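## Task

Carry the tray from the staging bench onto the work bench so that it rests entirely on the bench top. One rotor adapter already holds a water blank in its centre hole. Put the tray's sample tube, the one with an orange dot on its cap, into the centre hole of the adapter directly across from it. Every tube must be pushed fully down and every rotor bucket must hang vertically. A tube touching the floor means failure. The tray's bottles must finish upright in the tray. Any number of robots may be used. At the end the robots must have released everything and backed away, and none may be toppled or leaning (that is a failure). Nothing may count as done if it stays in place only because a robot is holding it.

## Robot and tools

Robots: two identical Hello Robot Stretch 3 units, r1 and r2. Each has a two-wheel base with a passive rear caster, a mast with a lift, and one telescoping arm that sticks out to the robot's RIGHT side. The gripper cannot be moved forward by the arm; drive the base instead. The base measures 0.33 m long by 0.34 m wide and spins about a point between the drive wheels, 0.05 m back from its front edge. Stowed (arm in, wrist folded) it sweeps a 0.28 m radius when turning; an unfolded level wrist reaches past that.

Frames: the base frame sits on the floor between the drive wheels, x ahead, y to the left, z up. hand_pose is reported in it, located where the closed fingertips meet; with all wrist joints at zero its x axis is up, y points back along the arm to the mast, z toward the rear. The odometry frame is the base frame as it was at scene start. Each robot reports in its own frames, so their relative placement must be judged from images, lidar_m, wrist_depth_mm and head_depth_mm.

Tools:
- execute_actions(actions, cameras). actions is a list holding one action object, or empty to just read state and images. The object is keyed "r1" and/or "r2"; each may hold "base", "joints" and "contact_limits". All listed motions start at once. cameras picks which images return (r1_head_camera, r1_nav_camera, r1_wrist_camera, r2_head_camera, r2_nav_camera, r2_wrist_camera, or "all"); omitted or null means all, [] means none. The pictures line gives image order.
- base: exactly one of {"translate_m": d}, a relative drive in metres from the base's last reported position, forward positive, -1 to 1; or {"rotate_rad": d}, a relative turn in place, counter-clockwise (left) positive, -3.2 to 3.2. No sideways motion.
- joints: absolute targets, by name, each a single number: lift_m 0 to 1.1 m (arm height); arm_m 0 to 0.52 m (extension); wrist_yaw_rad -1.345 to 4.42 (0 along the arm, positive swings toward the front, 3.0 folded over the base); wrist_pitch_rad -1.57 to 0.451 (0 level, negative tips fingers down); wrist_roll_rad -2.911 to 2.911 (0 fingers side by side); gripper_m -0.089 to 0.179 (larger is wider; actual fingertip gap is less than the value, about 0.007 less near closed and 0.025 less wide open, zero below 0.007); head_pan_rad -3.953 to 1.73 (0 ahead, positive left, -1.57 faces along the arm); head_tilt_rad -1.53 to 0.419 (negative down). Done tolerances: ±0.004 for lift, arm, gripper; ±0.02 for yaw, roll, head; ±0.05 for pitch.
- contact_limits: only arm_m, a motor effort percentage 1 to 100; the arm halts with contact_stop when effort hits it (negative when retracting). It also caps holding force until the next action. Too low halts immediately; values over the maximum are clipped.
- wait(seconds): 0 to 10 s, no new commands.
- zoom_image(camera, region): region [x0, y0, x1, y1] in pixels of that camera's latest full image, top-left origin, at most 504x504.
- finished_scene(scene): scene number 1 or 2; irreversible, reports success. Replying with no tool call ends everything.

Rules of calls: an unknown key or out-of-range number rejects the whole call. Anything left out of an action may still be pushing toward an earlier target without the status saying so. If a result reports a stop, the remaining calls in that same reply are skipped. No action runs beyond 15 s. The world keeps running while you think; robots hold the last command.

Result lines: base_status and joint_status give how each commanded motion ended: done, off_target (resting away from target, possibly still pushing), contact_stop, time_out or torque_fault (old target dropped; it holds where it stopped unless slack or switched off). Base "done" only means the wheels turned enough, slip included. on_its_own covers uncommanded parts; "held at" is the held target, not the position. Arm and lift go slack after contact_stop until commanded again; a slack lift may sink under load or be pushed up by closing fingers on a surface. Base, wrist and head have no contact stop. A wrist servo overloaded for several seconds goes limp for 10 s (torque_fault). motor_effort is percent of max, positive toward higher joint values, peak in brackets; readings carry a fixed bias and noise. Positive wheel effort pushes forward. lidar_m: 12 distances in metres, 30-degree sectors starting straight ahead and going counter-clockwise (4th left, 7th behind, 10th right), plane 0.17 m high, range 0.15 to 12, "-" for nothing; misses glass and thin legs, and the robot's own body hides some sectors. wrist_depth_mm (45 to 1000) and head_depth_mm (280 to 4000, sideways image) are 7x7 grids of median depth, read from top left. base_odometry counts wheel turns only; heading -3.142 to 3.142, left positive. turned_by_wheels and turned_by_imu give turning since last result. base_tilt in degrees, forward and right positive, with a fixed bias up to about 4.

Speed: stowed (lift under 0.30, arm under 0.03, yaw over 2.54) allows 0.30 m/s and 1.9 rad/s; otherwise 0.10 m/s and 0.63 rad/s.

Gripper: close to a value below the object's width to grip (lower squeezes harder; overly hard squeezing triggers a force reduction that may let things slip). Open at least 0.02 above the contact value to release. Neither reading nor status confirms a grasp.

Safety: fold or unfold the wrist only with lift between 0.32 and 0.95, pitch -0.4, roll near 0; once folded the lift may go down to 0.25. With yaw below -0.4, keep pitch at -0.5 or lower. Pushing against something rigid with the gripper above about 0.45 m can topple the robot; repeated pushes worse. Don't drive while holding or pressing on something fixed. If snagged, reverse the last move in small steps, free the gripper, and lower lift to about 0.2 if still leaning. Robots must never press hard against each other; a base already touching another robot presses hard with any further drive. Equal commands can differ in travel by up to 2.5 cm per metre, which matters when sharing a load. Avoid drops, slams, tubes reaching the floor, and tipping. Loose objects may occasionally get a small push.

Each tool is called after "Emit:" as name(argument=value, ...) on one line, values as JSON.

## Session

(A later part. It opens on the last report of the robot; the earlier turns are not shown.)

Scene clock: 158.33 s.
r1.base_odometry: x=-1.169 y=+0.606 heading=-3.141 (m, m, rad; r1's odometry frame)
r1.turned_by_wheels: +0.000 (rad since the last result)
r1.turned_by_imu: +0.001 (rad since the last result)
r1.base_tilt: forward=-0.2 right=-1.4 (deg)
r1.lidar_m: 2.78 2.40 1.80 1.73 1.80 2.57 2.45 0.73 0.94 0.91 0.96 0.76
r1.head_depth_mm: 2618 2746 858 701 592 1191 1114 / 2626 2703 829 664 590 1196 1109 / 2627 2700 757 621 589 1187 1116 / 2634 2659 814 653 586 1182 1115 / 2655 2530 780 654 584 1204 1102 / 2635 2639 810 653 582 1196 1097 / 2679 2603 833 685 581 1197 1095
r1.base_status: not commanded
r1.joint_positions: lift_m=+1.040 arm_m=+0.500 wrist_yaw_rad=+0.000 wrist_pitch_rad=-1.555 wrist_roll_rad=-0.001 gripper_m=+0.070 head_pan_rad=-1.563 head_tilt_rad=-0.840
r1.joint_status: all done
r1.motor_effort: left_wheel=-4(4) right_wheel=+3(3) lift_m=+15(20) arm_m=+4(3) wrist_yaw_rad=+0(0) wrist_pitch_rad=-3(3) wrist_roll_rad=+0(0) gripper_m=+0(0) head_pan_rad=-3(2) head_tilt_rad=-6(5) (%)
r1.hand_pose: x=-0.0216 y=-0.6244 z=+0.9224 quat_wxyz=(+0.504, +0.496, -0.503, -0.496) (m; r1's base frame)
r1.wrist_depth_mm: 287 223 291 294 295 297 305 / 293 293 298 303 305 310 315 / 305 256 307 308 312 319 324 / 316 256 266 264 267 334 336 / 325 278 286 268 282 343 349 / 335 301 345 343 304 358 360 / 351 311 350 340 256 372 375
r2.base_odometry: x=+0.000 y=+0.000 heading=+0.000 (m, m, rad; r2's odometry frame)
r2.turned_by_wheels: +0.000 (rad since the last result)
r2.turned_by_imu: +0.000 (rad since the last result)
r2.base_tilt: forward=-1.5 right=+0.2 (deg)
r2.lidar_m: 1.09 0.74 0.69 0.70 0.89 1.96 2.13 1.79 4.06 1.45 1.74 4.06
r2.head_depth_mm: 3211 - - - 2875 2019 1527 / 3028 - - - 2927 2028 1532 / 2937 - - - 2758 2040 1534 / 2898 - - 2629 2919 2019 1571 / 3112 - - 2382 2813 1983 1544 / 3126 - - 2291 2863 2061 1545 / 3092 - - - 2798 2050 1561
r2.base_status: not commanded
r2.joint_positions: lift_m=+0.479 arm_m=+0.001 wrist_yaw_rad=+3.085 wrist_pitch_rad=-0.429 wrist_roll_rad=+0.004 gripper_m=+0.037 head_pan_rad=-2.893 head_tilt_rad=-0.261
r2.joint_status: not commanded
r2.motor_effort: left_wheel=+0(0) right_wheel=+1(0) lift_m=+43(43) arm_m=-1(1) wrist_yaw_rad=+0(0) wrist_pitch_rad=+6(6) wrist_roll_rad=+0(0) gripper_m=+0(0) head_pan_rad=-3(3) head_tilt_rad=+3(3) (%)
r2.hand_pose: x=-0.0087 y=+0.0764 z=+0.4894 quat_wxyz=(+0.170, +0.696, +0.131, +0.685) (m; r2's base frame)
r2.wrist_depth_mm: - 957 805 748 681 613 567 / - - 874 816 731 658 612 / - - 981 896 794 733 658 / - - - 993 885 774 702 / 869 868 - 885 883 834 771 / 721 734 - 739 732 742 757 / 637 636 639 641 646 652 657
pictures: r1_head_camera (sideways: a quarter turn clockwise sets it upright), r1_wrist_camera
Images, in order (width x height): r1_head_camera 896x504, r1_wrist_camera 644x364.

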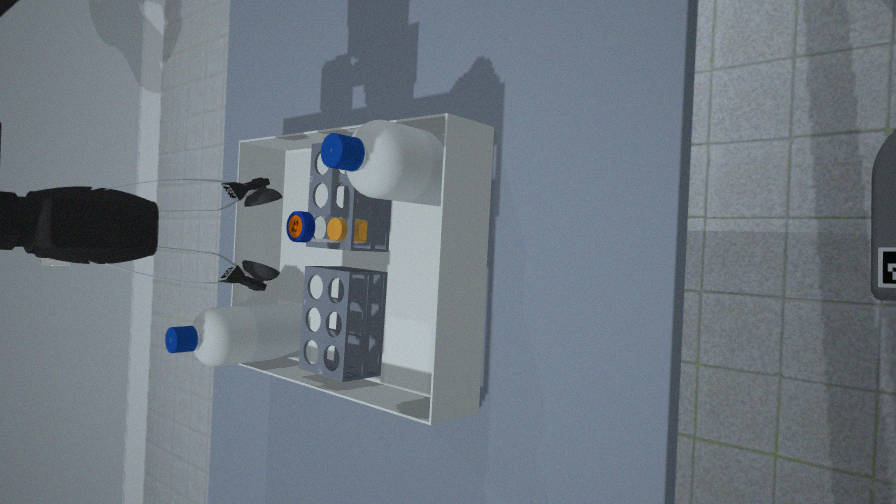

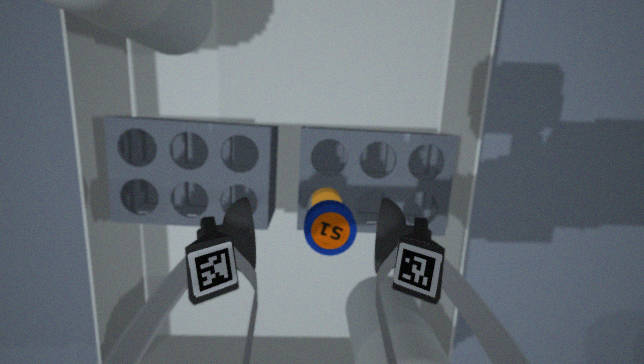

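Emit:
execute_actions(actions=[{"r1":{"joints":{"lift_m":1.005}}}], cameras=["r1_head_camera","r1_wrist_camera"])

Scene clock: 164.80 s.
r1.base_odometry: x=-1.169 y=+0.606 heading=-3.141 (m, m, rad; r1's odometry frame)
r1.turned_by_wheels: +0.000 (rad since the last result)
r1.turned_by_imu: +0.001 (rad since the last result)
r1.base_tilt: forward=-0.3 right=-1.4 (deg)
r1.lidar_m: 2.79 2.41 1.81 1.73 1.80 2.58 2.46 0.72 0.94 0.91 0.96 0.75
r1.head_depth_mm: - 2726 861 701 592 1196 1115 / 2632 2728 829 663 591 1192 1111 / 2671 2575 759 620 588 1190 1117 / 2628 2565 801 653 588 1186 1113 / 2653 2540 781 655 585 1201 1105 / 2649 2631 808 652 582 1199 1093 / 2687 2621 831 684 580 1192 1095
r1.base_status: not commanded
r1.joint_positions: lift_m=+1.005 arm_m=+0.500 wrist_yaw_rad=+0.000 wrist_pitch_rad=-1.555 wrist_roll_rad=-0.001 gripper_m=+0.070 head_pan_rad=-1.563 head_tilt_rad=-0.840
r1.joint_status: all done
r1.motor_effort: left_wheel=-4(4) right_wheel=+3(3) lift_m=+14(14) arm_m=+3(3) wrist_yaw_rad=+0(0) wrist_pitch_rad=-3(3) wrist_roll_rad=+0(0) gripper_m=+0(1) head_pan_rad=-2(2) head_tilt_rad=-5(5) (%)
r1.hand_pose: x=-0.0216 y=-0.6244 z=+0.8874 quat_wxyz=(+0.504, +0.496, -0.503, -0.496) (m; r1's base frame)
r1.wrist_depth_mm: 201 223 258 260 262 249 272 / 214 263 267 268 270 246 280 / 212 243 271 276 277 264 290 / 220 222 225 227 254 292 298 / 232 258 258 201 264 304 308 / 271 295 306 306 302 315 321 / 305 306 314 317 257 328 332
r2.base_odometry: x=+0.000 y=+0.000 heading=+0.000 (m, m, rad; r2's odometry frame)
r2.turned_by_wheels: +0.000 (rad since the last result)
r2.turned_by_imu: +0.000 (rad since the last result)
r2.base_tilt: forward=-1.5 right=+0.3 (deg)
r2.lidar_m: 1.10 0.74 0.69 0.70 0.89 1.97 2.15 1.79 4.05 1.45 1.74 4.07
r2.head_depth_mm: 3285 - - - 2832 1996 1536 / 2958 - - - 2931 1982 1538 / 2889 - - - 2741 2015 1543 / 2914 - - 2622 2990 2032 1536 / 3142 - - 2424 2762 1990 1555 / 3082 - - 2316 2789 2046 1568 / 3094 - - - 2784 2053 1575
r2.base_status: not commanded
r2.joint_positions: lift_m=+0.479 arm_m=+0.001 wrist_yaw_rad=+3.085 wrist_pitch_rad=-0.429 wrist_roll_rad=+0.004 gripper_m=+0.037 head_pan_rad=-2.893 head_tilt_rad=-0.261
r2.joint_status: not commanded
r2.motor_effort: left_wheel=+0(0) right_wheel=+0(0) lift_m=+43(43) arm_m=-1(1) wrist_yaw_rad=+0(0) wrist_pitch_rad=+6(6) wrist_roll_rad=+0(0) gripper_m=+0(0) head_pan_rad=-4(3) head_tilt_rad=+4(4) (%)
r2.hand_pose: x=-0.0087 y=+0.0764 z=+0.4894 quat_wxyz=(+0.170, +0.696, +0.131, +0.685) (m; r2's base frame)
r2.wrist_depth_mm: - 973 803 737 671 615 572 / - - 882 817 740 667 604 / - - 974 883 797 717 651 / - - - 965 872 780 706 / 862 866 - 879 902 849 763 / 731 729 - 740 732 757 759 / 636 645 650 653 650 658 665
pictures: r1_head_camera (sideways: a quarter turn clockwise sets it upright), r1_wrist_camera
Images, in order (width x height): r1_head_camera 896x504, r1_wrist_camera 644x364.

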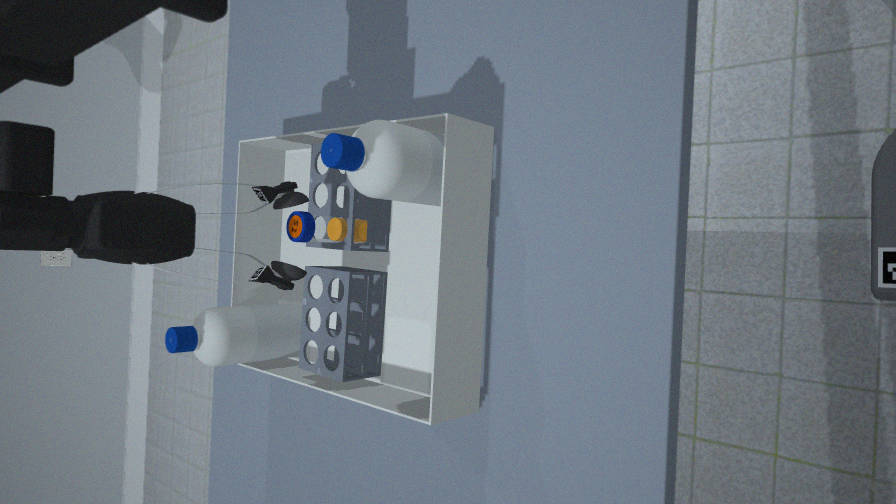

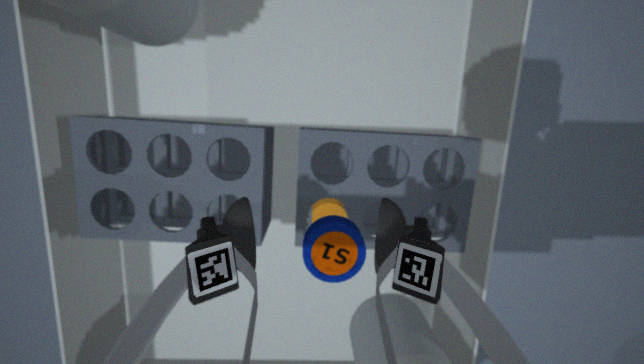

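Emit:
execute_actions(actions=[{"r1":{"base":{"translate_m":-0.01},"joints":{"lift_m":0.975,"arm_m":0.487}}}], cameras=["r1_head_camera","r1_wrist_camera"])

Scene clock: 173.30 s.
r1.base_odometry: x=-1.159 y=+0.606 heading=-3.141 (m, m, rad; r1's odometry frame)
r1.turned_by_wheels: +0.000 (rad since the last result)
r1.turned_by_imu: +0.001 (rad since the last result)
r1.base_tilt: forward=-0.1 right=-1.4 (deg)
r1.lidar_m: 2.79 2.40 1.80 1.74 1.80 2.58 2.44 0.72 0.94 0.92 0.96 0.77
r1.head_depth_mm: - 1778 832 700 593 1194 1110 / 2756 2699 854 681 591 1187 1111 / - 2642 822 603 588 1186 1118 / 2656 2578 745 650 587 1188 1113 / 2643 2559 777 658 585 1199 1102 / 2657 2624 787 651 582 1208 1099 / 2689 2614 831 683 579 1194 1098
r1.base_status: done
r1.joint_positions: lift_m=+0.975 arm_m=+0.487 wrist_yaw_rad=+0.000 wrist_pitch_rad=-1.555 wrist_roll_rad=-0.001 gripper_m=+0.070 head_pan_rad=-1.563 head_tilt_rad=-0.840
r1.joint_status: all done
r1.motor_effort: left_wheel=-3(10) right_wheel=+3(6) lift_m=+14(16) arm_m=-3(1) wrist_yaw_rad=-1(0) wrist_pitch_rad=-3(3) wrist_roll_rad=+0(0) gripper_m=-1(1) head_pan_rad=-3(2) head_tilt_rad=-6(6) (%)
r1.hand_pose: x=-0.0216 y=-0.6121 z=+0.8574 quat_wxyz=(+0.504, +0.496, -0.503, -0.496) (m; r1's base frame)
r1.wrist_depth_mm: 223 227 228 232 235 209 241 / 217 234 238 240 241 208 249 / 185 185 216 190 221 206 257 / 188 189 220 194 197 204 266 / 211 225 259 136 233 218 275 / 235 267 274 272 274 281 288 / 237 277 280 279 243 291 296
r2.base_odometry: x=+0.000 y=+0.000 heading=+0.000 (m, m, rad; r2's odometry frame)
r2.turned_by_wheels: +0.000 (rad since the last result)
r2.turned_by_imu: +0.000 (rad since the last result)
r2.base_tilt: forward=-1.6 right=+0.3 (deg)
r2.lidar_m: 1.09 0.74 0.69 0.70 0.90 1.97 2.14 1.79 4.06 1.45 1.74 4.06
r2.head_depth_mm: 3281 - - - 2853 1993 1536 / 2976 - - - 2961 2012 1531 / 2978 - - - 2726 2008 1535 / 2917 - - 2590 2930 2008 1548 / 3111 - - 2425 2812 1988 1554 / 3135 - - 2322 2785 2077 1566 / 3042 - - - 2822 2031 1571
r2.base_status: not commanded
r2.joint_positions: lift_m=+0.479 arm_m=+0.001 wrist_yaw_rad=+3.085 wrist_pitch_rad=-0.429 wrist_roll_rad=+0.004 gripper_m=+0.037 head_pan_rad=-2.893 head_tilt_rad=-0.261
r2.joint_status: not commanded
r2.motor_effort: left_wheel=+0(0) right_wheel=+0(0) lift_m=+43(43) arm_m=-1(1) wrist_yaw_rad=+0(0) wrist_pitch_rad=+6(6) wrist_roll_rad=+0(0) gripper_m=+0(0) head_pan_rad=-4(3) head_tilt_rad=+3(4) (%)
r2.hand_pose: x=-0.0087 y=+0.0764 z=+0.4894 quat_wxyz=(+0.170, +0.696, +0.131, +0.685) (m; r2's base frame)
r2.wrist_depth_mm: - 991 821 751 671 617 566 / - - 875 835 730 664 604 / - - 991 892 794 713 651 / - - - 984 883 791 707 / 858 875 - 889 889 832 757 / 724 733 - 744 744 747 757 / 625 629 634 645 653 647 662
pictures: r1_head_camera (sideways: a quarter turn clockwise sets it upright), r1_wrist_camera
Images, in order (width x height): r1_head_camera 896x504, r1_wrist_camera 644x364.

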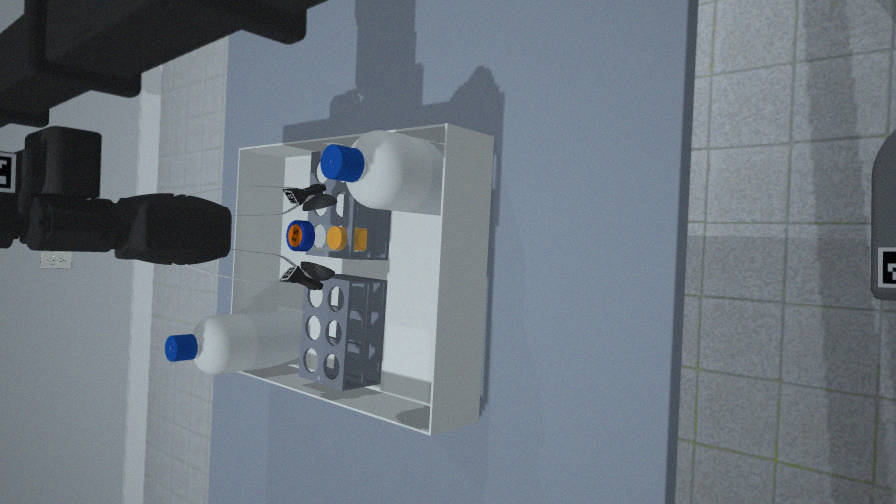

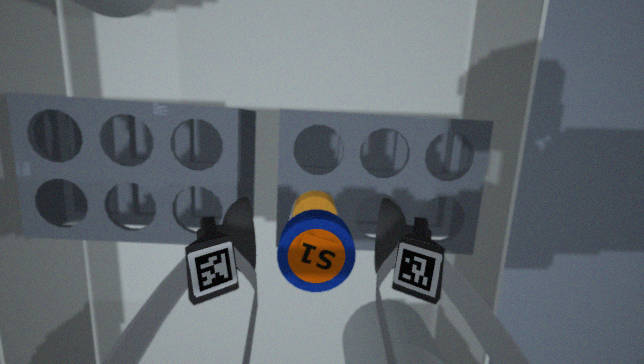

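Emit:
execute_actions(actions=[{"r1":{"joints":{"lift_m":0.985}}}], cameras=[])

Emit:
execute_actions(actions=[{"r1":{"joints":{"gripper_m":0.005}}}], cameras=["r1_wrist_camera"])

Emit:
execute_actions(actions=[{"r1":{"joints":{"lift_m":1.1}}}], cameras=["r1_head_camera","r1_wrist_camera"])

Scene clock: 183.07 s.
r1.base_odometry: x=-1.159 y=+0.606 heading=-3.141 (m, m, rad; r1's odometry frame)
r1.turned_by_wheels: +0.000 (rad since the last result)
r1.turned_by_imu: +0.001 (rad since the last result)
r1.base_tilt: forward=-0.3 right=-1.5 (deg)
r1.lidar_m: 2.80 2.41 1.80 1.74 1.81 2.57 2.45 0.72 0.94 0.91 0.96 0.77
r1.head_depth_mm: - 2627 847 701 593 1198 1114 / 2671 2703 854 681 590 1192 1111 / - 2570 791 603 589 1189 1117 / 2650 2552 746 650 587 1180 1115 / 2658 2531 782 655 584 1199 1104 / 2667 2638 787 652 582 1198 1100 / 2675 2611 832 685 581 1192 1096
r1.base_status: not commanded
r1.joint_positions: lift_m=+0.985 arm_m=+0.487 wrist_yaw_rad=+0.000 wrist_pitch_rad=-1.555 wrist_roll_rad=-0.001 gripper_m=+0.070 head_pan_rad=-1.563 head_tilt_rad=-0.840
r1.joint_status: all done
r1.motor_effort: left_wheel=-3(3) right_wheel=+3(3) lift_m=+22(23) arm_m=-3(3) wrist_yaw_rad=+0(0) wrist_pitch_rad=-3(3) wrist_roll_rad=+0(0) gripper_m=+0(0) head_pan_rad=-2(3) head_tilt_rad=-5(6) (%)
r1.hand_pose: x=-0.0216 y=-0.6121 z=+0.8669 quat_wxyz=(+0.504, +0.496, -0.503, -0.496) (m; r1's base frame)
r1.wrist_depth_mm: 225 236 238 241 244 211 250 / 217 244 247 249 251 225 259 / 194 194 226 228 232 223 266 / 197 199 229 203 208 221 276 / 220 208 270 145 230 279 287 / 234 276 282 283 281 291 297 / 235 287 290 291 242 301 306
r2.base_odometry: x=+0.000 y=+0.000 heading=+0.000 (m, m, rad; r2's odometry frame)
r2.turned_by_wheels: +0.000 (rad since the last result)
r2.turned_by_imu: +0.000 (rad since the last result)
r2.base_tilt: forward=-1.5 right=+0.2 (deg)
r2.lidar_m: 1.10 0.74 0.69 0.70 0.89 1.97 2.15 1.79 4.07 1.45 1.74 4.06
r2.head_depth_mm: 3244 - - - 2840 2012 1533 / 2992 - - - 2892 1991 1545 / 2916 - - - 2781 2018 1553 / 2917 - - 2613 2943 2026 1540 / 3168 - - 2385 2769 1989 1555 / 3112 - - 2306 2808 2050 1567 / 3054 - - - 2804 2048 1572
r2.base_status: not commanded
r2.joint_positions: lift_m=+0.479 arm_m=+0.001 wrist_yaw_rad=+3.085 wrist_pitch_rad=-0.429 wrist_roll_rad=+0.004 gripper_m=+0.037 head_pan_rad=-2.893 head_tilt_rad=-0.261
r2.joint_status: not commanded
r2.motor_effort: left_wheel=+0(0) right_wheel=+0(1) lift_m=+43(43) arm_m=-1(1) wrist_yaw_rad=+0(0) wrist_pitch_rad=+7(6) wrist_roll_rad=+1(0) gripper_m=+0(0) head_pan_rad=-4(4) head_tilt_rad=+3(3) (%)
r2.hand_pose: x=-0.0087 y=+0.0764 z=+0.4894 quat_wxyz=(+0.170, +0.696, +0.131, +0.685) (m; r2's base frame)
r2.wrist_depth_mm: - 989 806 756 671 611 571 / - - 884 813 723 670 606 / - - 977 903 809 721 659 / - - - 987 884 789 710 / 872 870 - 878 880 825 763 / 734 737 - 751 733 763 753 / 632 638 637 648 637 650 667
pictures: none
No camera images: the call's "cameras" was empty. Leave "cameras" out to get every camera's image.

Scene clock: 184.20 s.
r1.base_odometry: x=-1.159 y=+0.606 heading=-3.141 (m, m, rad; r1's odometry frame)
r1.turned_by_wheels: +0.000 (rad since the last result)
r1.turned_by_imu: +0.000 (rad since the last result)
r1.base_tilt: forward=-0.3 right=-1.4 (deg)
r1.lidar_m: 2.79 2.41 1.80 1.73 1.81 2.58 2.45 0.72 0.94 0.92 0.96 0.76
r1.head_depth_mm: - 2588 844 702 592 1196 1116 / 2670 2725 853 682 591 1186 1108 / - 2616 826 603 588 1188 1116 / 2642 1780 746 650 586 1188 1119 / 2663 2547 779 655 584 1200 1103 / 2682 2645 785 653 581 1202 1096 / 2666 2623 831 683 579 1195 1095
r1.base_status: not commanded
r1.joint_positions: lift_m=+0.985 arm_m=+0.487 wrist_yaw_rad=+0.000 wrist_pitch_rad=-1.555 wrist_roll_rad=-0.001 gripper_m=+0.006 head_pan_rad=-1.563 head_tilt_rad=-0.840
r1.joint_status: all done
r1.motor_effort: left_wheel=-3(3) right_wheel=+3(3) lift_m=+22(22) arm_m=-3(3) wrist_yaw_rad=+0(0) wrist_pitch_rad=-3(3) wrist_roll_rad=+0(0) gripper_m=-12(87) head_pan_rad=-3(2) head_tilt_rad=-5(5) (%)
r1.hand_pose: x=-0.0216 y=-0.6121 z=+0.8669 quat_wxyz=(+0.504, +0.496, -0.503, -0.496) (m; r1's base frame)
r1.wrist_depth_mm: 226 237 239 241 244 211 251 / 217 243 246 248 252 224 258 / 194 194 227 229 232 222 268 / 198 199 228 202 207 221 277 / 220 207 238 141 230 279 285 / 235 277 282 285 265 293 295 / 236 285 292 292 232 303 308
r2.base_odometry: x=+0.000 y=+0.000 heading=+0.000 (m, m, rad; r2's odometry frame)
r2.turned_by_wheels: +0.000 (rad since the last result)
r2.turned_by_imu: +0.000 (rad since the last result)
r2.base_tilt: forward=-1.4 right=+0.3 (deg)
r2.lidar_m: 1.10 0.74 0.69 0.70 0.89 1.97 2.14 1.79 4.06 1.45 1.75 4.06
r2.head_depth_mm: 3235 - - - 2868 2009 1528 / 3020 - - - 2922 2005 1550 / 2946 - - - 2762 2015 1549 / 2920 - - 2596 2921 2055 1547 / 3152 - - 2417 2793 1978 1556 / 3058 - - 2284 2843 2062 1565 / 3091 - - - 2839 2050 1579
r2.base_status: not commanded
r2.joint_positions: lift_m=+0.479 arm_m=+0.001 wrist_yaw_rad=+3.085 wrist_pitch_rad=-0.429 wrist_roll_rad=+0.004 gripper_m=+0.037 head_pan_rad=-2.893 head_tilt_rad=-0.261
r2.joint_status: not commanded
r2.motor_effort: left_wheel=+0(0) right_wheel=+0(0) lift_m=+43(43) arm_m=-1(1) wrist_yaw_rad=-1(1) wrist_pitch_rad=+6(6) wrist_roll_rad=+1(0) gripper_m=+0(0) head_pan_rad=-3(4) head_tilt_rad=+3(3) (%)
r2.hand_pose: x=-0.0087 y=+0.0764 z=+0.4894 quat_wxyz=(+0.170, +0.696, +0.131, +0.685) (m; r2's base frame)
r2.wrist_depth_mm: - 978 806 749 677 623 562 / - - 868 816 734 665 606 / - - 997 895 803 718 654 / - - - 983 872 796 704 / 869 866 - 878 894 848 770 / 722 739 - 743 729 754 760 / 623 630 647 638 645 656 660
pictures: r1_wrist_camera
Images, in order (width x height): r1_wrist_camera 644x364.

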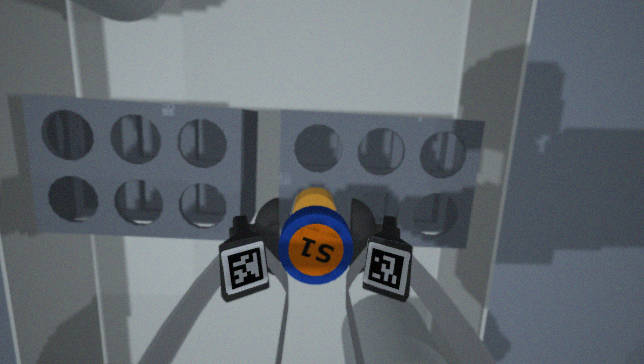

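Scene clock: 186.07 s.
r1.base_odometry: x=-1.159 y=+0.606 heading=-3.141 (m, m, rad; r1's odometry frame)
r1.turned_by_wheels: +0.000 (rad since the last result)
r1.turned_by_imu: +0.000 (rad since the last result)
r1.base_tilt: forward=-0.3 right=-1.4 (deg)
r1.lidar_m: 2.79 2.41 1.81 1.73 1.81 2.58 2.44 0.71 0.94 0.92 0.96 0.76
r1.head_depth_mm: 2635 2729 857 702 593 1189 1114 / 2640 2722 853 682 591 1194 1113 / 2695 2706 835 602 588 1191 1116 / 2725 2698 768 649 587 1183 1113 / 2642 2548 780 655 584 1202 1101 / 2646 2624 789 653 582 1199 1101 / 2666 2628 834 685 580 1193 1093
r1.base_status: not commanded
r1.joint_positions: lift_m=+1.100 arm_m=+0.487 wrist_yaw_rad=+0.000 wrist_pitch_rad=-1.555 wrist_roll_rad=-0.001 gripper_m=+0.006 head_pan_rad=-1.563 head_tilt_rad=-0.840
r1.joint_status: all done
r1.motor_effort: left_wheel=-3(3) right_wheel=+3(3) lift_m=+22(23) arm_m=-2(3) wrist_yaw_rad=+0(0) wrist_pitch_rad=-3(3) wrist_roll_rad=-1(0) gripper_m=-11(11) head_pan_rad=-2(1) head_tilt_rad=-5(5) (%)
r1.hand_pose: x=-0.0216 y=-0.6121 z=+0.9819 quat_wxyz=(+0.504, +0.496, -0.503, -0.496) (m; r1's base frame)
r1.wrist_depth_mm: 342 267 344 350 352 359 362 / 354 350 357 362 361 373 374 / 364 312 339 369 363 382 386 / 377 339 348 323 352 397 400 / 391 384 392 141 402 411 414 / 404 397 401 343 413 427 426 / 418 417 427 372 266 443 446
r2.base_odometry: x=+0.000 y=+0.000 heading=+0.000 (m, m, rad; r2's odometry frame)
r2.turned_by_wheels: +0.000 (rad since the last result)
r2.turned_by_imu: +0.000 (rad since the last result)
r2.base_tilt: forward=-1.5 right=+0.2 (deg)
r2.lidar_m: 1.10 0.74 0.69 0.70 0.90 1.97 2.15 1.79 4.07 1.45 1.75 4.05
r2.head_depth_mm: 3255 - - - 2894 2019 1537 / 2939 - - - 2885 2027 1544 / 2962 - - - 2775 2018 1539 / 2915 - - 2636 2966 2031 1533 / 3148 - - 2392 2796 1996 1565 / 3090 - - 2315 2788 2025 1562 / 3052 - - - 2774 2068 1574
r2.base_status: not commanded
r2.joint_positions: lift_m=+0.479 arm_m=+0.001 wrist_yaw_rad=+3.085 wrist_pitch_rad=-0.429 wrist_roll_rad=+0.004 gripper_m=+0.037 head_pan_rad=-2.893 head_tilt_rad=-0.261
r2.joint_status: not commanded
r2.motor_effort: left_wheel=-1(0) right_wheel=+0(0) lift_m=+43(43) arm_m=-1(1) wrist_yaw_rad=-1(1) wrist_pitch_rad=+6(6) wrist_roll_rad=+0(1) gripper_m=+0(0) head_pan_rad=-3(3) head_tilt_rad=+3(4) (%)
r2.hand_pose: x=-0.0087 y=+0.0764 z=+0.4894 quat_wxyz=(+0.170, +0.696, +0.131, +0.685) (m; r2's base frame)
r2.wrist_depth_mm: - 980 800 745 675 617 565 / - - 873 819 731 671 613 / - - 972 888 802 725 651 / - - - 993 875 787 699 / 870 873 - 888 907 843 751 / 734 728 - 752 723 757 756 / 635 637 642 639 657 643 650
pictures: r1_head_camera (sideways: a quarter turn clockwise sets it upright), r1_wrist_camera
Images, in order (width x height): r1_head_camera 896x504, r1_wrist_camera 644x364.

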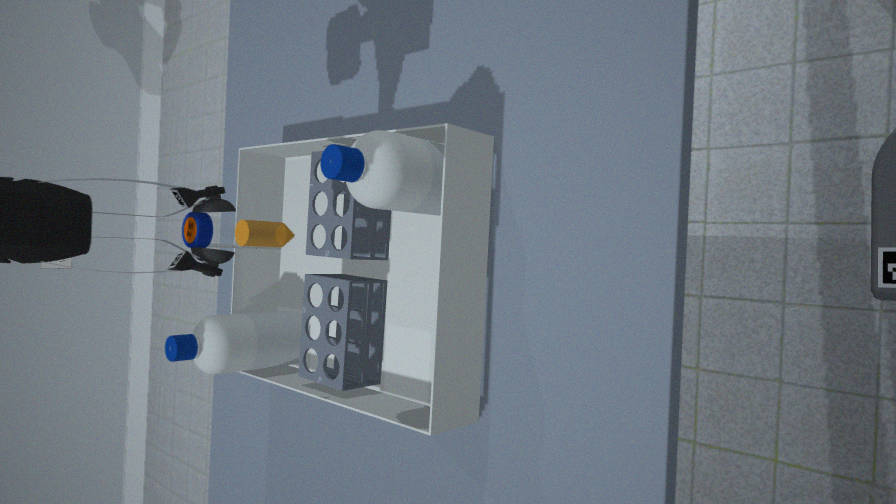

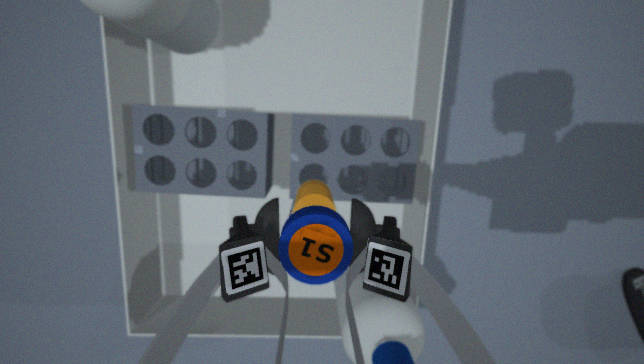

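Emit:
execute_actions(actions=[{"r1":{"base":{"translate_m":0.06}}}], cameras=[])

Emit:
execute_actions(actions=[{"r1":{"joints":{"arm_m":0.0,"head_pan_rad":-2.7,"head_tilt_rad":-0.5}}}], cameras=[])

Emit:
execute_actions(actions=[{"r1":{"base":{"translate_m":-1.0}}}], cameras=[])

Emit:
execute_actions(actions=[{"r1":{"base":{"translate_m":-0.8}}}], cameras=["r1_head_camera","r1_nav_camera"])

Scene clock: 195.97 s.
r1.base_odometry: x=-1.219 y=+0.606 heading=-3.141 (m, m, rad; r1's odometry frame)
r1.turned_by_wheels: +0.000 (rad since the last result)
r1.turned_by_imu: +0.001 (rad since the last result)
r1.base_tilt: forward=-0.4 right=-1.3 (deg)
r1.lidar_m: 2.74 2.41 1.80 1.73 1.81 2.58 2.51 0.77 0.95 0.92 0.96 0.71
r1.head_depth_mm: 2637 2740 859 701 592 1196 1111 / 2626 2705 754 602 590 1195 1111 / 2680 2695 844 647 589 1189 1121 / 2714 2674 805 654 586 1205 1114 / 2664 2545 767 656 584 1205 1100 / 2659 2632 837 670 582 1201 1096 / 2643 2622 830 684 579 1191 1096
r1.base_status: done
r1.joint_positions: lift_m=+1.100 arm_m=+0.487 wrist_yaw_rad=+0.000 wrist_pitch_rad=-1.555 wrist_roll_rad=-0.001 gripper_m=+0.006 head_pan_rad=-1.563 head_tilt_rad=-0.840
r1.joint_status: not commanded
r1.motor_effort: left_wheel=-3(4) right_wheel=+3(8) lift_m=+22(22) arm_m=-3(3) wrist_yaw_rad=+0(0) wrist_pitch_rad=-3(3) wrist_roll_rad=-1(1) gripper_m=-12(12) head_pan_rad=-3(2) head_tilt_rad=-6(5) (%)
r1.hand_pose: x=-0.0216 y=-0.6121 z=+0.9819 quat_wxyz=(+0.504, +0.496, -0.503, -0.496) (m; r1's base frame)
r1.wrist_depth_mm: 344 345 272 350 356 356 361 / 351 355 358 361 364 366 375 / 363 367 313 346 351 379 388 / 376 381 352 326 356 395 403 / 390 393 379 141 399 407 412 / 402 403 385 392 339 421 430 / 417 419 428 433 355 442 448
r2.base_odometry: x=+0.000 y=+0.000 heading=+0.000 (m, m, rad; r2's odometry frame)
r2.turned_by_wheels: +0.000 (rad since the last result)
r2.turned_by_imu: +0.000 (rad since the last result)
r2.base_tilt: forward=-1.5 right=+0.2 (deg)
r2.lidar_m: 1.10 0.74 0.69 0.70 0.90 1.97 2.14 1.79 4.05 1.46 1.75 4.04
r2.head_depth_mm: 3326 - - - 2859 1991 1542 / 2957 - - - 2880 2019 1544 / 2979 - - - 2778 2018 1545 / 2912 - - 2595 2893 2026 1564 / 3122 - - 2396 2760 1965 1555 / 3128 - - 2318 2785 2071 1557 / 3163 - - - 2833 2056 1577
r2.base_status: not commanded
r2.joint_positions: lift_m=+0.479 arm_m=+0.001 wrist_yaw_rad=+3.085 wrist_pitch_rad=-0.429 wrist_roll_rad=+0.004 gripper_m=+0.037 head_pan_rad=-2.893 head_tilt_rad=-0.261
r2.joint_status: not commanded
r2.motor_effort: left_wheel=+0(0) right_wheel=+0(0) lift_m=+43(43) arm_m=-1(1) wrist_yaw_rad=+0(0) wrist_pitch_rad=+6(6) wrist_roll_rad=+0(1) gripper_m=+0(0) head_pan_rad=-3(4) head_tilt_rad=+4(4) (%)
r2.hand_pose: x=-0.0087 y=+0.0764 z=+0.4894 quat_wxyz=(+0.170, +0.696, +0.131, +0.685) (m; r2's base frame)
r2.wrist_depth_mm: - 978 812 757 669 611 576 / - - 886 817 736 663 603 / - - 964 898 796 718 654 / - - - 991 890 788 702 / 860 860 - 885 883 844 767 / 723 738 - 742 726 758 759 / 628 635 638 638 649 648 660
pictures: none
No camera images: the call's "cameras" was empty. Leave "cameras" out to get every camera's image.

Scene clock: 200.73 s.
r1.base_odometry: x=-1.219 y=+0.606 heading=-3.141 (m, m, rad; r1's odometry frame)
r1.turned_by_wheels: +0.000 (rad since the last result)
r1.turned_by_imu: +0.001 (rad since the last result)
r1.base_tilt: forward=-0.2 right=-1.3 (deg)
r1.lidar_m: 2.73 2.41 1.81 1.73 1.81 2.58 2.51 0.77 0.94 0.92 0.96 0.71
r1.head_depth_mm: - - - 2465 1935 1534 1257 / - - - 2493 1929 1519 1260 / - - - 2488 1782 1478 1252 / - - - 2625 822 1223 1246 / - - - 2601 783 642 1243 / - - - 1066 772 623 541 / - - 3372 1060 785 621 514
r1.base_status: not commanded
r1.joint_positions: lift_m=+1.100 arm_m=+0.000 wrist_yaw_rad=+0.000 wrist_pitch_rad=-1.555 wrist_roll_rad=-0.001 gripper_m=+0.006 head_pan_rad=-2.693 head_tilt_rad=-0.507
r1.joint_status: all done
r1.motor_effort: left_wheel=-3(3) right_wheel=+3(3) lift_m=+23(23) arm_m=-3(1) wrist_yaw_rad=+0(0) wrist_pitch_rad=-3(3) wrist_roll_rad=+0(0) gripper_m=-11(11) head_pan_rad=-3(28) head_tilt_rad=+3(26) (%)
r1.hand_pose: x=-0.0216 y=-0.1251 z=+0.9819 quat_wxyz=(+0.504, +0.496, -0.503, -0.496) (m; r1's base frame)
r1.wrist_depth_mm: 343 348 352 354 356 361 366 / - - - - - 382 377 / - - - - - - - / - - - 237 - - - / - - - 141 - - - / - - - - - - - / - - - - - - -
r2.base_odometry: x=+0.000 y=+0.000 heading=+0.000 (m, m, rad; r2's odometry frame)
r2.turned_by_wheels: +0.000 (rad since the last result)
r2.turned_by_imu: +0.000 (rad since the last result)
r2.base_tilt: forward=-1.5 right=+0.3 (deg)
r2.lidar_m: 1.10 0.74 0.69 0.70 0.90 1.97 2.14 1.79 4.06 1.45 1.75 4.07
r2.head_depth_mm: 3213 - - - 2875 2013 1530 / 3010 - - - 2885 2005 1549 / 2961 - - - 2710 1998 1523 / 2932 - - 2609 2941 2051 1542 / 3151 - - 2387 2729 1961 1557 / 3077 - - 2294 2838 2054 1561 / 3114 - - - 2843 2063 1563
r2.base_status: not commanded
r2.joint_positions: lift_m=+0.479 arm_m=+0.001 wrist_yaw_rad=+3.085 wrist_pitch_rad=-0.429 wrist_roll_rad=+0.004 gripper_m=+0.037 head_pan_rad=-2.893 head_tilt_rad=-0.261
r2.joint_status: not commanded
r2.motor_effort: left_wheel=+0(0) right_wheel=+0(0) lift_m=+44(43) arm_m=-1(1) wrist_yaw_rad=+0(1) wrist_pitch_rad=+6(6) wrist_roll_rad=+0(0) gripper_m=+0(0) head_pan_rad=-4(3) head_tilt_rad=+3(4) (%)
r2.hand_pose: x=-0.0087 y=+0.0764 z=+0.4894 quat_wxyz=(+0.170, +0.696, +0.131, +0.685) (m; r2's base frame)
r2.wrist_depth_mm: - 987 798 756 677 612 568 / - - 863 806 729 666 612 / - - 967 891 812 727 662 / - - - 994 873 786 704 / 862 861 - 896 901 831 772 / 720 726 - 744 733 764 760 / 628 641 635 645 653 650 655
pictures: none
No camera images: the call's "cameras" was empty. Leave "cameras" out to get every camera's image.

Scene clock: 211.97 s.
r1.base_odometry: x=-0.219 y=+0.606 heading=-3.141 (m, m, rad; r1's odometry frame)
r1.turned_by_wheels: +0.000 (rad since the last result)
r1.turned_by_imu: +0.001 (rad since the last result)
r1.base_tilt: forward=-0.3 right=-1.4 (deg)
r1.lidar_m: 1.66 2.45 1.80 1.78 1.86 2.62 1.52 1.73 2.42 0.91 0.33 0.35
r1.head_depth_mm: - - - 2453 1935 1526 1258 / - - - 2397 1849 1527 1257 / - - - 2489 1917 1522 1252 / - - - 2496 1926 1522 1256 / - - - 2459 1922 1498 1244 / - - - 2577 1896 1506 1246 / - - 3320 2566 1890 1498 1249
r1.base_status: done
r1.joint_positions: lift_m=+1.100 arm_m=+0.000 wrist_yaw_rad=+0.000 wrist_pitch_rad=-1.555 wrist_roll_rad=-0.001 gripper_m=+0.006 head_pan_rad=-2.693 head_tilt_rad=-0.507
r1.joint_status: not commanded
r1.motor_effort: left_wheel=-2(8) right_wheel=+2(3) lift_m=+22(22) arm_m=-3(3) wrist_yaw_rad=-1(0) wrist_pitch_rad=-3(4) wrist_roll_rad=-1(0) gripper_m=-11(12) head_pan_rad=-3(3) head_tilt_rad=+3(3) (%)
r1.hand_pose: x=-0.0216 y=-0.1251 z=+0.9819 quat_wxyz=(+0.504, +0.496, -0.503, -0.496) (m; r1's base frame)
r1.wrist_depth_mm: 343 483 - - - - - / 355 489 - - - - - / - - - - - - - / - - - 236 - - - / - - - 141 - - - / - - - - - - - / - - - - - - -
r2.base_odometry: x=+0.000 y=+0.000 heading=+0.000 (m, m, rad; r2's odometry frame)
r2.turned_by_wheels: +0.000 (rad since the last result)
r2.turned_by_imu: +0.000 (rad since the last result)
r2.base_tilt: forward=-1.5 right=+0.2 (deg)
r2.lidar_m: 1.10 0.74 0.69 0.70 0.90 1.97 2.15 1.79 2.54 1.46 1.75 4.06
r2.head_depth_mm: 3229 - - - 2893 1993 1534 / 2982 - - - 2915 1998 1537 / 2914 - - - 2734 2008 1535 / 2899 - - 2581 2951 2030 1544 / 3116 - - 2417 2776 1978 1553 / 3127 - - 2307 2828 2052 1568 / 3090 - - - 2800 2084 1578
r2.base_status: not commanded
r2.joint_positions: lift_m=+0.479 arm_m=+0.001 wrist_yaw_rad=+3.085 wrist_pitch_rad=-0.429 wrist_roll_rad=+0.004 gripper_m=+0.037 head_pan_rad=-2.893 head_tilt_rad=-0.261
r2.joint_status: not commanded
r2.motor_effort: left_wheel=+0(0) right_wheel=+0(0) lift_m=+44(43) arm_m=-1(1) wrist_yaw_rad=+0(0) wrist_pitch_rad=+6(7) wrist_roll_rad=+0(0) gripper_m=+0(0) head_pan_rad=-3(3) head_tilt_rad=+4(4) (%)
r2.hand_pose: x=-0.0087 y=+0.0764 z=+0.4894 quat_wxyz=(+0.170, +0.696, +0.131, +0.685) (m; r2's base frame)
r2.wrist_depth_mm: - 965 802 737 677 618 578 / - - 898 809 722 665 612 / - - 973 902 804 721 643 / - - - 994 878 771 698 / 861 869 - 873 886 834 768 / 731 739 - 754 721 752 759 / 628 629 641 643 642 655 647
pictures: none
No camera images: the call's "cameras" was empty. Leave "cameras" out to get every camera's image.

Scene clock: 221.13 s.
r1.base_odometry: x=+0.581 y=+0.606 heading=-3.141 (m, m, rad; r1's odometry frame)
r1.turned_by_wheels: +0.000 (rad since the last result)
r1.turned_by_imu: +0.001 (rad since the last result)
r1.base_tilt: forward=-0.3 right=-1.4 (deg)
r1.lidar_m: 1.05 2.47 1.87 1.81 1.90 2.64 0.75 0.74 1.11 2.22 3.07 1.06
r1.head_depth_mm: - - - 2422 1924 1524 1258 / - - - 1146 1933 1521 1262 / - - - 1027 927 1398 1222 / - - - 1077 1781 1517 1251 / - - - 1067 1834 1510 1246 / - - - 1081 1834 1514 1244 / - - 3358 1179 1709 1456 1243
r1.base_status: done
r1.joint_positions: lift_m=+1.100 arm_m=+0.000 wrist_yaw_rad=+0.000 wrist_pitch_rad=-1.555 wrist_roll_rad=-0.001 gripper_m=+0.006 head_pan_rad=-2.693 head_tilt_rad=-0.507
r1.joint_status: not commanded
r1.motor_effort: left_wheel=-2(9) right_wheel=+3(4) lift_m=+22(22) arm_m=-3(3) wrist_yaw_rad=+0(0) wrist_pitch_rad=-2(3) wrist_roll_rad=+0(0) gripper_m=-12(12) head_pan_rad=-2(2) head_tilt_rad=+3(3) (%)
r1.hand_pose: x=-0.0216 y=-0.1251 z=+0.9819 quat_wxyz=(+0.504, +0.496, -0.503, -0.496) (m; r1's base frame)
r1.wrist_depth_mm: - - - - - - - / - - - - - - - / - - - - - - - / - - - 237 - - - / - - - 141 - - - / - - - - - - - / - - - - - - -
r2.base_odometry: x=+0.000 y=+0.000 heading=+0.000 (m, m, rad; r2's odometry frame)
r2.turned_by_wheels: +0.000 (rad since the last result)
r2.turned_by_imu: +0.000 (rad since the last result)
r2.base_tilt: forward=-1.5 right=+0.2 (deg)
r2.lidar_m: 1.10 0.74 0.69 0.70 0.90 1.97 2.15 1.79 2.23 1.45 1.74 4.06
r2.head_depth_mm: 3202 - - - 2948 2006 1540 / 2995 - - - 2887 1999 1537 / 2924 - - - 2736 2016 1554 / 2940 - - 2613 2958 2038 1539 / 3113 - - 2386 2817 1986 1556 / 3129 - - 2311 2804 2057 1561 / 3113 - - - 2823 2048 1572
r2.base_status: not commanded
r2.joint_positions: lift_m=+0.479 arm_m=+0.001 wrist_yaw_rad=+3.085 wrist_pitch_rad=-0.429 wrist_roll_rad=+0.004 gripper_m=+0.037 head_pan_rad=-2.893 head_tilt_rad=-0.261
r2.joint_status: not commanded
r2.motor_effort: left_wheel=+0(1) right_wheel=+1(1) lift_m=+43(43) arm_m=-1(1) wrist_yaw_rad=+0(1) wrist_pitch_rad=+6(6) wrist_roll_rad=+1(0) gripper_m=+0(0) head_pan_rad=-3(4) head_tilt_rad=+3(4) (%)
r2.hand_pose: x=-0.0087 y=+0.0764 z=+0.4894 quat_wxyz=(+0.170, +0.696, +0.131, +0.685) (m; r2's base frame)
r2.wrist_depth_mm: - 978 804 761 676 620 570 / - - 906 818 733 662 608 / - - 995 889 796 719 663 / - - - - 881 783 715 / 856 853 - 876 894 843 763 / 729 733 - 742 721 758 759 / 637 636 634 642 644 644 668
pictures: r1_head_camera (sideways: a quarter turn clockwise sets it upright), r1_nav_camera (sideways: a quarter turn counterclockwise sets it upright)
Images, in order (width x height): r1_head_camera 896x504, r1_nav_camera 672x504.

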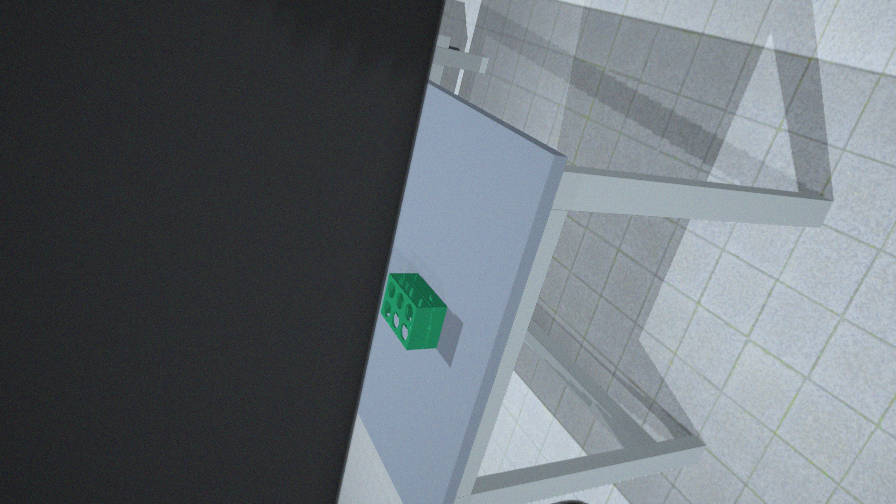

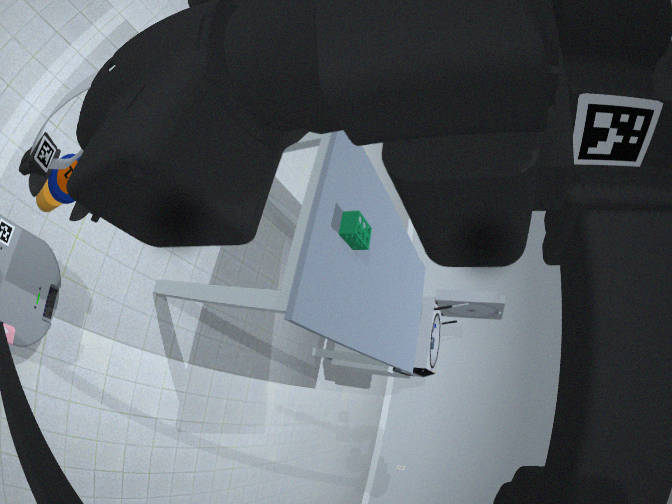

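Emit:
execute_actions(actions=[{"r1":{"base":{"rotate_rad":-0.5}}}], cameras=[])

Emit:
execute_actions(actions=[{"r1":{"base":{"translate_m":-0.38}}}], cameras=[])

Emit:
execute_actions(actions=[{"r1":{"base":{"rotate_rad":0.5}}}], cameras=[])

Emit:
execute_actions(actions=[{"r1":{"base":{"translate_m":-0.7},"joints":{"head_pan_rad":-2.2,"head_tilt_rad":-0.7}}}], cameras=["r1_head_camera","r1_nav_camera"])

Scene clock: 237.90 s.
r1.base_odometry: x=+0.581 y=+0.606 heading=+2.642 (m, m, rad; r1's odometry frame)
r1.turned_by_wheels: -0.500 (rad since the last result)
r1.turned_by_imu: -0.500 (rad since the last result)
r1.base_tilt: forward=-0.3 right=-1.3 (deg)
r1.lidar_m: 1.05 1.06 2.41 1.84 1.83 1.91 2.73 0.73 0.74 1.11 2.22 3.06
r1.head_depth_mm: - - - 2453 1936 1516 1261 / - - - 2515 1935 1520 1256 / - - - 2471 1923 1513 1254 / - - - 2600 1916 1517 1251 / - - - 2459 1918 1518 1252 / - - - 1127 1767 1381 1193 / - - 1383 1060 880 1458 1239
r1.base_status: done
r1.joint_positions: lift_m=+1.100 arm_m=+0.000 wrist_yaw_rad=+0.000 wrist_pitch_rad=-1.555 wrist_roll_rad=-0.001 gripper_m=+0.006 head_pan_rad=-2.693 head_tilt_rad=-0.507
r1.joint_status: not commanded
r1.motor_effort: left_wheel=+6(12) right_wheel=-3(6) lift_m=+22(22) arm_m=-3(3) wrist_yaw_rad=+0(0) wrist_pitch_rad=-3(3) wrist_roll_rad=+0(0) gripper_m=-11(12) head_pan_rad=-3(2) head_tilt_rad=+2(4) (%)
r1.hand_pose: x=-0.0216 y=-0.1251 z=+0.9819 quat_wxyz=(+0.504, +0.496, -0.503, -0.496) (m; r1's base frame)
r1.wrist_depth_mm: - - - - - - - / - - - - - - - / - - - - - - - / - - - 235 - - - / - - - 141 - - - / - - - - - - - / - - - - - - -
r2.base_odometry: x=+0.000 y=+0.000 heading=+0.000 (m, m, rad; r2's odometry frame)
r2.turned_by_wheels: +0.000 (rad since the last result)
r2.turned_by_imu: +0.000 (rad since the last result)
r2.base_tilt: forward=-1.5 right=+0.2 (deg)
r2.lidar_m: 1.10 0.74 0.69 0.70 0.89 1.97 2.15 1.78 2.22 1.45 1.75 4.06
r2.head_depth_mm: 3272 - - - 2885 2023 1540 / 2969 - - - 2925 2012 1531 / 2936 - - - 2753 2018 1540 / 2863 - - 2624 2974 2031 1551 / 3118 - - 2376 2789 1985 1568 / 3073 - - 2310 2787 2056 1552 / 3088 - - - 2841 2063 1570
r2.base_status: not commanded
r2.joint_positions: lift_m=+0.479 arm_m=+0.001 wrist_yaw_rad=+3.085 wrist_pitch_rad=-0.429 wrist_roll_rad=+0.004 gripper_m=+0.037 head_pan_rad=-2.893 head_tilt_rad=-0.261
r2.joint_status: not commanded
r2.motor_effort: left_wheel=+0(0) right_wheel=+0(0) lift_m=+44(43) arm_m=-1(1) wrist_yaw_rad=-1(0) wrist_pitch_rad=+6(6) wrist_roll_rad=+0(0) gripper_m=+0(0) head_pan_rad=-3(3) head_tilt_rad=+3(3) (%)
r2.hand_pose: x=-0.0087 y=+0.0764 z=+0.4894 quat_wxyz=(+0.170, +0.696, +0.131, +0.685) (m; r2's base frame)
r2.wrist_depth_mm: - 979 804 747 679 608 573 / - - 889 818 731 656 609 / - - 997 897 799 724 660 / - - - 995 878 802 702 / 862 872 - 866 887 832 759 / 728 733 - 749 725 755 762 / 641 630 638 647 651 655 664
pictures: none
No camera images: the call's "cameras" was empty. Leave "cameras" out to get every camera's image.

Scene clock: 242.77 s.
r1.base_odometry: x=+0.914 y=+0.424 heading=+2.642 (m, m, rad; r1's odometry frame)
r1.turned_by_wheels: +0.000 (rad since the last result)
r1.turned_by_imu: +0.001 (rad since the last result)
r1.base_tilt: forward=-0.3 right=-1.4 (deg)
r1.lidar_m: 1.42 2.81 2.19 1.67 1.66 1.73 2.47 1.82 0.53 0.55 2.39 3.27
r1.head_depth_mm: - - - 2463 1937 1534 1260 / - - - 2491 1931 1518 1259 / - - - 2514 1919 1516 1254 / - - - 2621 1906 1508 1256 / - - - 2603 1898 1514 1254 / - - - 2236 1906 1504 1250 / - - 1379 2150 1893 1495 1247
r1.base_status: done
r1.joint_positions: lift_m=+1.100 arm_m=+0.000 wrist_yaw_rad=+0.000 wrist_pitch_rad=-1.555 wrist_roll_rad=-0.001 gripper_m=+0.006 head_pan_rad=-2.693 head_tilt_rad=-0.507
r1.joint_status: not commanded
r1.motor_effort: left_wheel=+6(6) right_wheel=-3(7) lift_m=+22(22) arm_m=-3(2) wrist_yaw_rad=+0(0) wrist_pitch_rad=-3(3) wrist_roll_rad=+0(0) gripper_m=-10(11) head_pan_rad=-3(3) head_tilt_rad=+3(3) (%)
r1.hand_pose: x=-0.0216 y=-0.1251 z=+0.9819 quat_wxyz=(+0.504, +0.496, -0.503, -0.496) (m; r1's base frame)
r1.wrist_depth_mm: - - - - - - - / - - - - - - - / - - - - - - - / - - - 235 - - - / - - - 141 - - - / - - - - - - - / - - - - - - -
r2.base_odometry: x=+0.000 y=+0.000 heading=+0.000 (m, m, rad; r2's odometry frame)
r2.turned_by_wheels: +0.000 (rad since the last result)
r2.turned_by_imu: +0.000 (rad since the last result)
r2.base_tilt: forward=-1.5 right=+0.2 (deg)
r2.lidar_m: 1.10 0.74 0.69 0.70 0.89 1.97 2.15 1.79 2.40 1.45 1.74 4.05
r2.head_depth_mm: 3282 - - - 2939 1995 1543 / 2974 - - - 2936 1989 1531 / 2969 - - - 2774 2014 1534 / 2899 - - 2626 3001 2029 1552 / 3129 - - 2370 2753 1986 1560 / 3161 - - 2330 2770 2070 1567 / 3082 - - - 2809 2060 1580
r2.base_status: not commanded
r2.joint_positions: lift_m=+0.479 arm_m=+0.001 wrist_yaw_rad=+3.085 wrist_pitch_rad=-0.429 wrist_roll_rad=+0.004 gripper_m=+0.037 head_pan_rad=-2.893 head_tilt_rad=-0.261
r2.joint_status: not commanded
r2.motor_effort: left_wheel=+0(0) right_wheel=+0(0) lift_m=+43(43) arm_m=-1(1) wrist_yaw_rad=-1(0) wrist_pitch_rad=+6(6) wrist_roll_rad=+0(0) gripper_m=+0(0) head_pan_rad=-3(4) head_tilt_rad=+4(4) (%)
r2.hand_pose: x=-0.0087 y=+0.0764 z=+0.4894 quat_wxyz=(+0.170, +0.696, +0.131, +0.685) (m; r2's base frame)
r2.wrist_depth_mm: - 956 798 746 678 617 566 / - - 877 822 722 671 610 / - - 957 910 797 730 657 / - - - 984 868 783 705 / 853 879 - 885 886 833 748 / 729 743 - 742 733 762 764 / 622 637 638 643 638 647 657
pictures: none
No camera images: the call's "cameras" was empty. Leave "cameras" out to get every camera's image.

Scene clock: 244.57 s.
r1.base_odometry: x=+0.914 y=+0.424 heading=-3.141 (m, m, rad; r1's odometry frame)
r1.turned_by_wheels: +0.500 (rad since the last result)
r1.turned_by_imu: +0.501 (rad since the last result)
r1.base_tilt: forward=-0.2 right=-1.4 (deg)
r1.lidar_m: 2.81 2.22 1.69 1.64 1.72 2.40 1.83 0.53 0.54 2.39 3.23 1.42
r1.head_depth_mm: - - - 2459 1937 1525 1260 / - - - 2255 1939 1524 1253 / - - - 2277 1930 1516 1255 / - - - 1076 1835 1519 1255 / - - - 1069 856 1506 1251 / - - - 1068 786 759 889 / - - 1378 1056 782 1380 1242
r1.base_status: done
r1.joint_positions: lift_m=+1.100 arm_m=+0.000 wrist_yaw_rad=+0.000 wrist_pitch_rad=-1.555 wrist_roll_rad=-0.001 gripper_m=+0.006 head_pan_rad=-2.693 head_tilt_rad=-0.507
r1.joint_status: not commanded
r1.motor_effort: left_wheel=-4(9) right_wheel=+4(7) lift_m=+22(22) arm_m=-3(3) wrist_yaw_rad=+0(0) wrist_pitch_rad=-3(3) wrist_roll_rad=-1(0) gripper_m=-11(11) head_pan_rad=-3(3) head_tilt_rad=+3(4) (%)
r1.hand_pose: x=-0.0216 y=-0.1251 z=+0.9819 quat_wxyz=(+0.504, +0.496, -0.503, -0.496) (m; r1's base frame)
r1.wrist_depth_mm: - - - - - - - / - - - - - - - / - - - - - - - / - - - 235 - - - / - - - 141 - - - / - - - - - - - / - - - - - - -
r2.base_odometry: x=+0.000 y=+0.000 heading=+0.000 (m, m, rad; r2's odometry frame)
r2.turned_by_wheels: +0.000 (rad since the last result)
r2.turned_by_imu: +0.000 (rad since the last result)
r2.base_tilt: forward=-1.5 right=+0.3 (deg)
r2.lidar_m: 1.10 0.74 0.69 0.70 0.90 1.97 2.15 1.79 2.40 1.45 1.74 4.06
r2.head_depth_mm: 3287 - - - 2900 2002 1536 / 2938 - - - 2885 2023 1536 / 2984 - - - 2752 2022 1542 / 2963 - - 2604 2960 2037 1545 / 3149 - - 2416 2779 2001 1556 / 3093 - - 2293 2762 2045 1555 / 3160 - - - 2848 2045 1573
r2.base_status: not commanded
r2.joint_positions: lift_m=+0.479 arm_m=+0.001 wrist_yaw_rad=+3.085 wrist_pitch_rad=-0.429 wrist_roll_rad=+0.004 gripper_m=+0.037 head_pan_rad=-2.893 head_tilt_rad=-0.261
r2.joint_status: not commanded
r2.motor_effort: left_wheel=+0(0) right_wheel=+0(0) lift_m=+43(43) arm_m=-1(1) wrist_yaw_rad=-1(1) wrist_pitch_rad=+6(7) wrist_roll_rad=+0(0) gripper_m=+0(0) head_pan_rad=-3(3) head_tilt_rad=+3(4) (%)
r2.hand_pose: x=-0.0087 y=+0.0764 z=+0.4894 quat_wxyz=(+0.170, +0.696, +0.131, +0.685) (m; r2's base frame)
r2.wrist_depth_mm: - 984 811 764 679 614 560 / - - 889 821 729 659 607 / - - - 891 785 729 648 / - - - 971 876 780 703 / 852 862 - 870 908 833 762 / 723 733 - 741 721 761 769 / 636 628 647 649 650 659 661
pictures: none
No camera images: the call's "cameras" was empty. Leave "cameras" out to get every camera's image.

Scene clock: 252.80 s.
r1.base_odometry: x=+1.614 y=+0.424 heading=-3.141 (m, m, rad; r1's odometry frame)
r1.turned_by_wheels: +0.000 (rad since the last result)
r1.turned_by_imu: +0.001 (rad since the last result)
r1.base_tilt: forward=-0.3 right=-1.3 (deg)
r1.lidar_m: 2.09 2.29 1.71 1.66 1.74 2.43 1.32 1.15 1.04 1.01 0.46 2.30
r1.head_depth_mm: - 3523 1098 860 1619 1355 1160 / - 3775 1090 825 1567 1351 1154 / - 3854 - 764 1476 1340 1152 / - 3519 - 750 674 1339 1150 / - - - - 654 1337 1178 / - - - - 669 - - / - - - - - - -
r1.base_status: done
r1.joint_positions: lift_m=+1.100 arm_m=+0.000 wrist_yaw_rad=+0.000 wrist_pitch_rad=-1.555 wrist_roll_rad=-0.001 gripper_m=+0.006 head_pan_rad=-2.207 head_tilt_rad=-0.691
r1.joint_status: all done
r1.motor_effort: left_wheel=-3(10) right_wheel=+3(6) lift_m=+22(23) arm_m=-3(3) wrist_yaw_rad=-1(0) wrist_pitch_rad=-3(3) wrist_roll_rad=+0(0) gripper_m=-12(11) head_pan_rad=+2(26) head_tilt_rad=-5(25) (%)
r1.hand_pose: x=-0.0216 y=-0.1251 z=+0.9819 quat_wxyz=(+0.504, +0.496, -0.503, -0.496) (m; r1's base frame)
r1.wrist_depth_mm: - - - - - - - / - - - - - - - / - - - - - - - / - - - 236 - - - / - - - 141 - - - / - - - - - - - / - - - - - - -
r2.base_odometry: x=+0.000 y=+0.000 heading=+0.000 (m, m, rad; r2's odometry frame)
r2.turned_by_wheels: +0.000 (rad since the last result)
r2.turned_by_imu: +0.000 (rad since the last result)
r2.base_tilt: forward=-1.5 right=+0.2 (deg)
r2.lidar_m: 1.10 0.74 0.69 0.70 0.90 1.96 2.15 1.79 4.05 1.46 1.75 4.05
r2.head_depth_mm: 3247 - - - 2851 1999 1538 / 2988 - - - 2894 2003 1550 / 2942 - - - 2747 2021 1548 / 2940 - - 2610 2947 2027 1557 / 3094 - - 2405 2765 1979 1555 / 3114 - - 2296 2809 2047 1565 / 3114 - - - 2769 2058 1572
r2.base_status: not commanded
r2.joint_positions: lift_m=+0.479 arm_m=+0.001 wrist_yaw_rad=+3.085 wrist_pitch_rad=-0.429 wrist_roll_rad=+0.004 gripper_m=+0.037 head_pan_rad=-2.893 head_tilt_rad=-0.261
r2.joint_status: not commanded
r2.motor_effort: left_wheel=+0(0) right_wheel=+0(0) lift_m=+43(43) arm_m=-1(1) wrist_yaw_rad=+0(0) wrist_pitch_rad=+6(6) wrist_roll_rad=+0(0) gripper_m=+0(1) head_pan_rad=-3(3) head_tilt_rad=+3(4) (%)
r2.hand_pose: x=-0.0087 y=+0.0764 z=+0.4894 quat_wxyz=(+0.170, +0.696, +0.131, +0.685) (m; r2's base frame)
r2.wrist_depth_mm: - 984 815 746 680 621 572 / - - 870 814 730 666 618 / - - 962 895 789 715 646 / - - - 978 870 784 712 / 850 865 - 887 887 837 773 / 720 739 - 755 727 758 766 / 626 636 643 640 644 649 654
pictures: r1_head_camera (sideways: a quarter turn clockwise sets it upright), r1_nav_camera (sideways: a quarter turn counterclockwise sets it upright)
Images, in order (width x height): r1_head_camera 896x504, r1_nav_camera 672x504.

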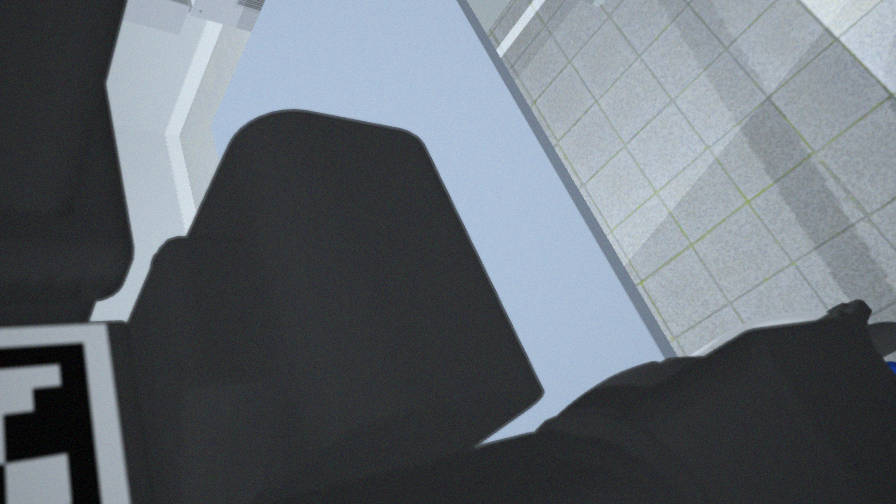

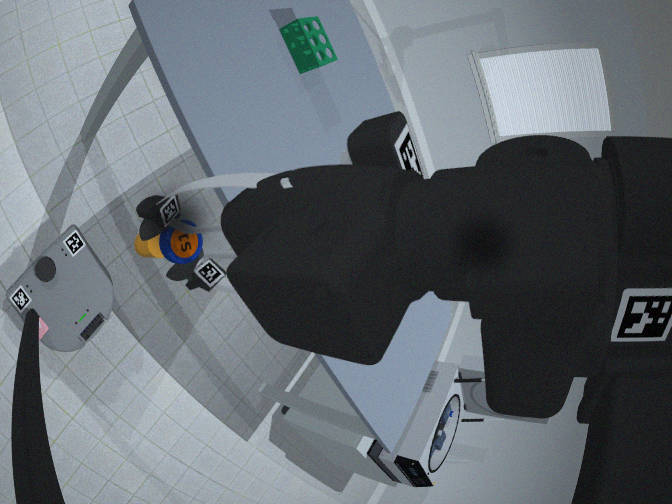

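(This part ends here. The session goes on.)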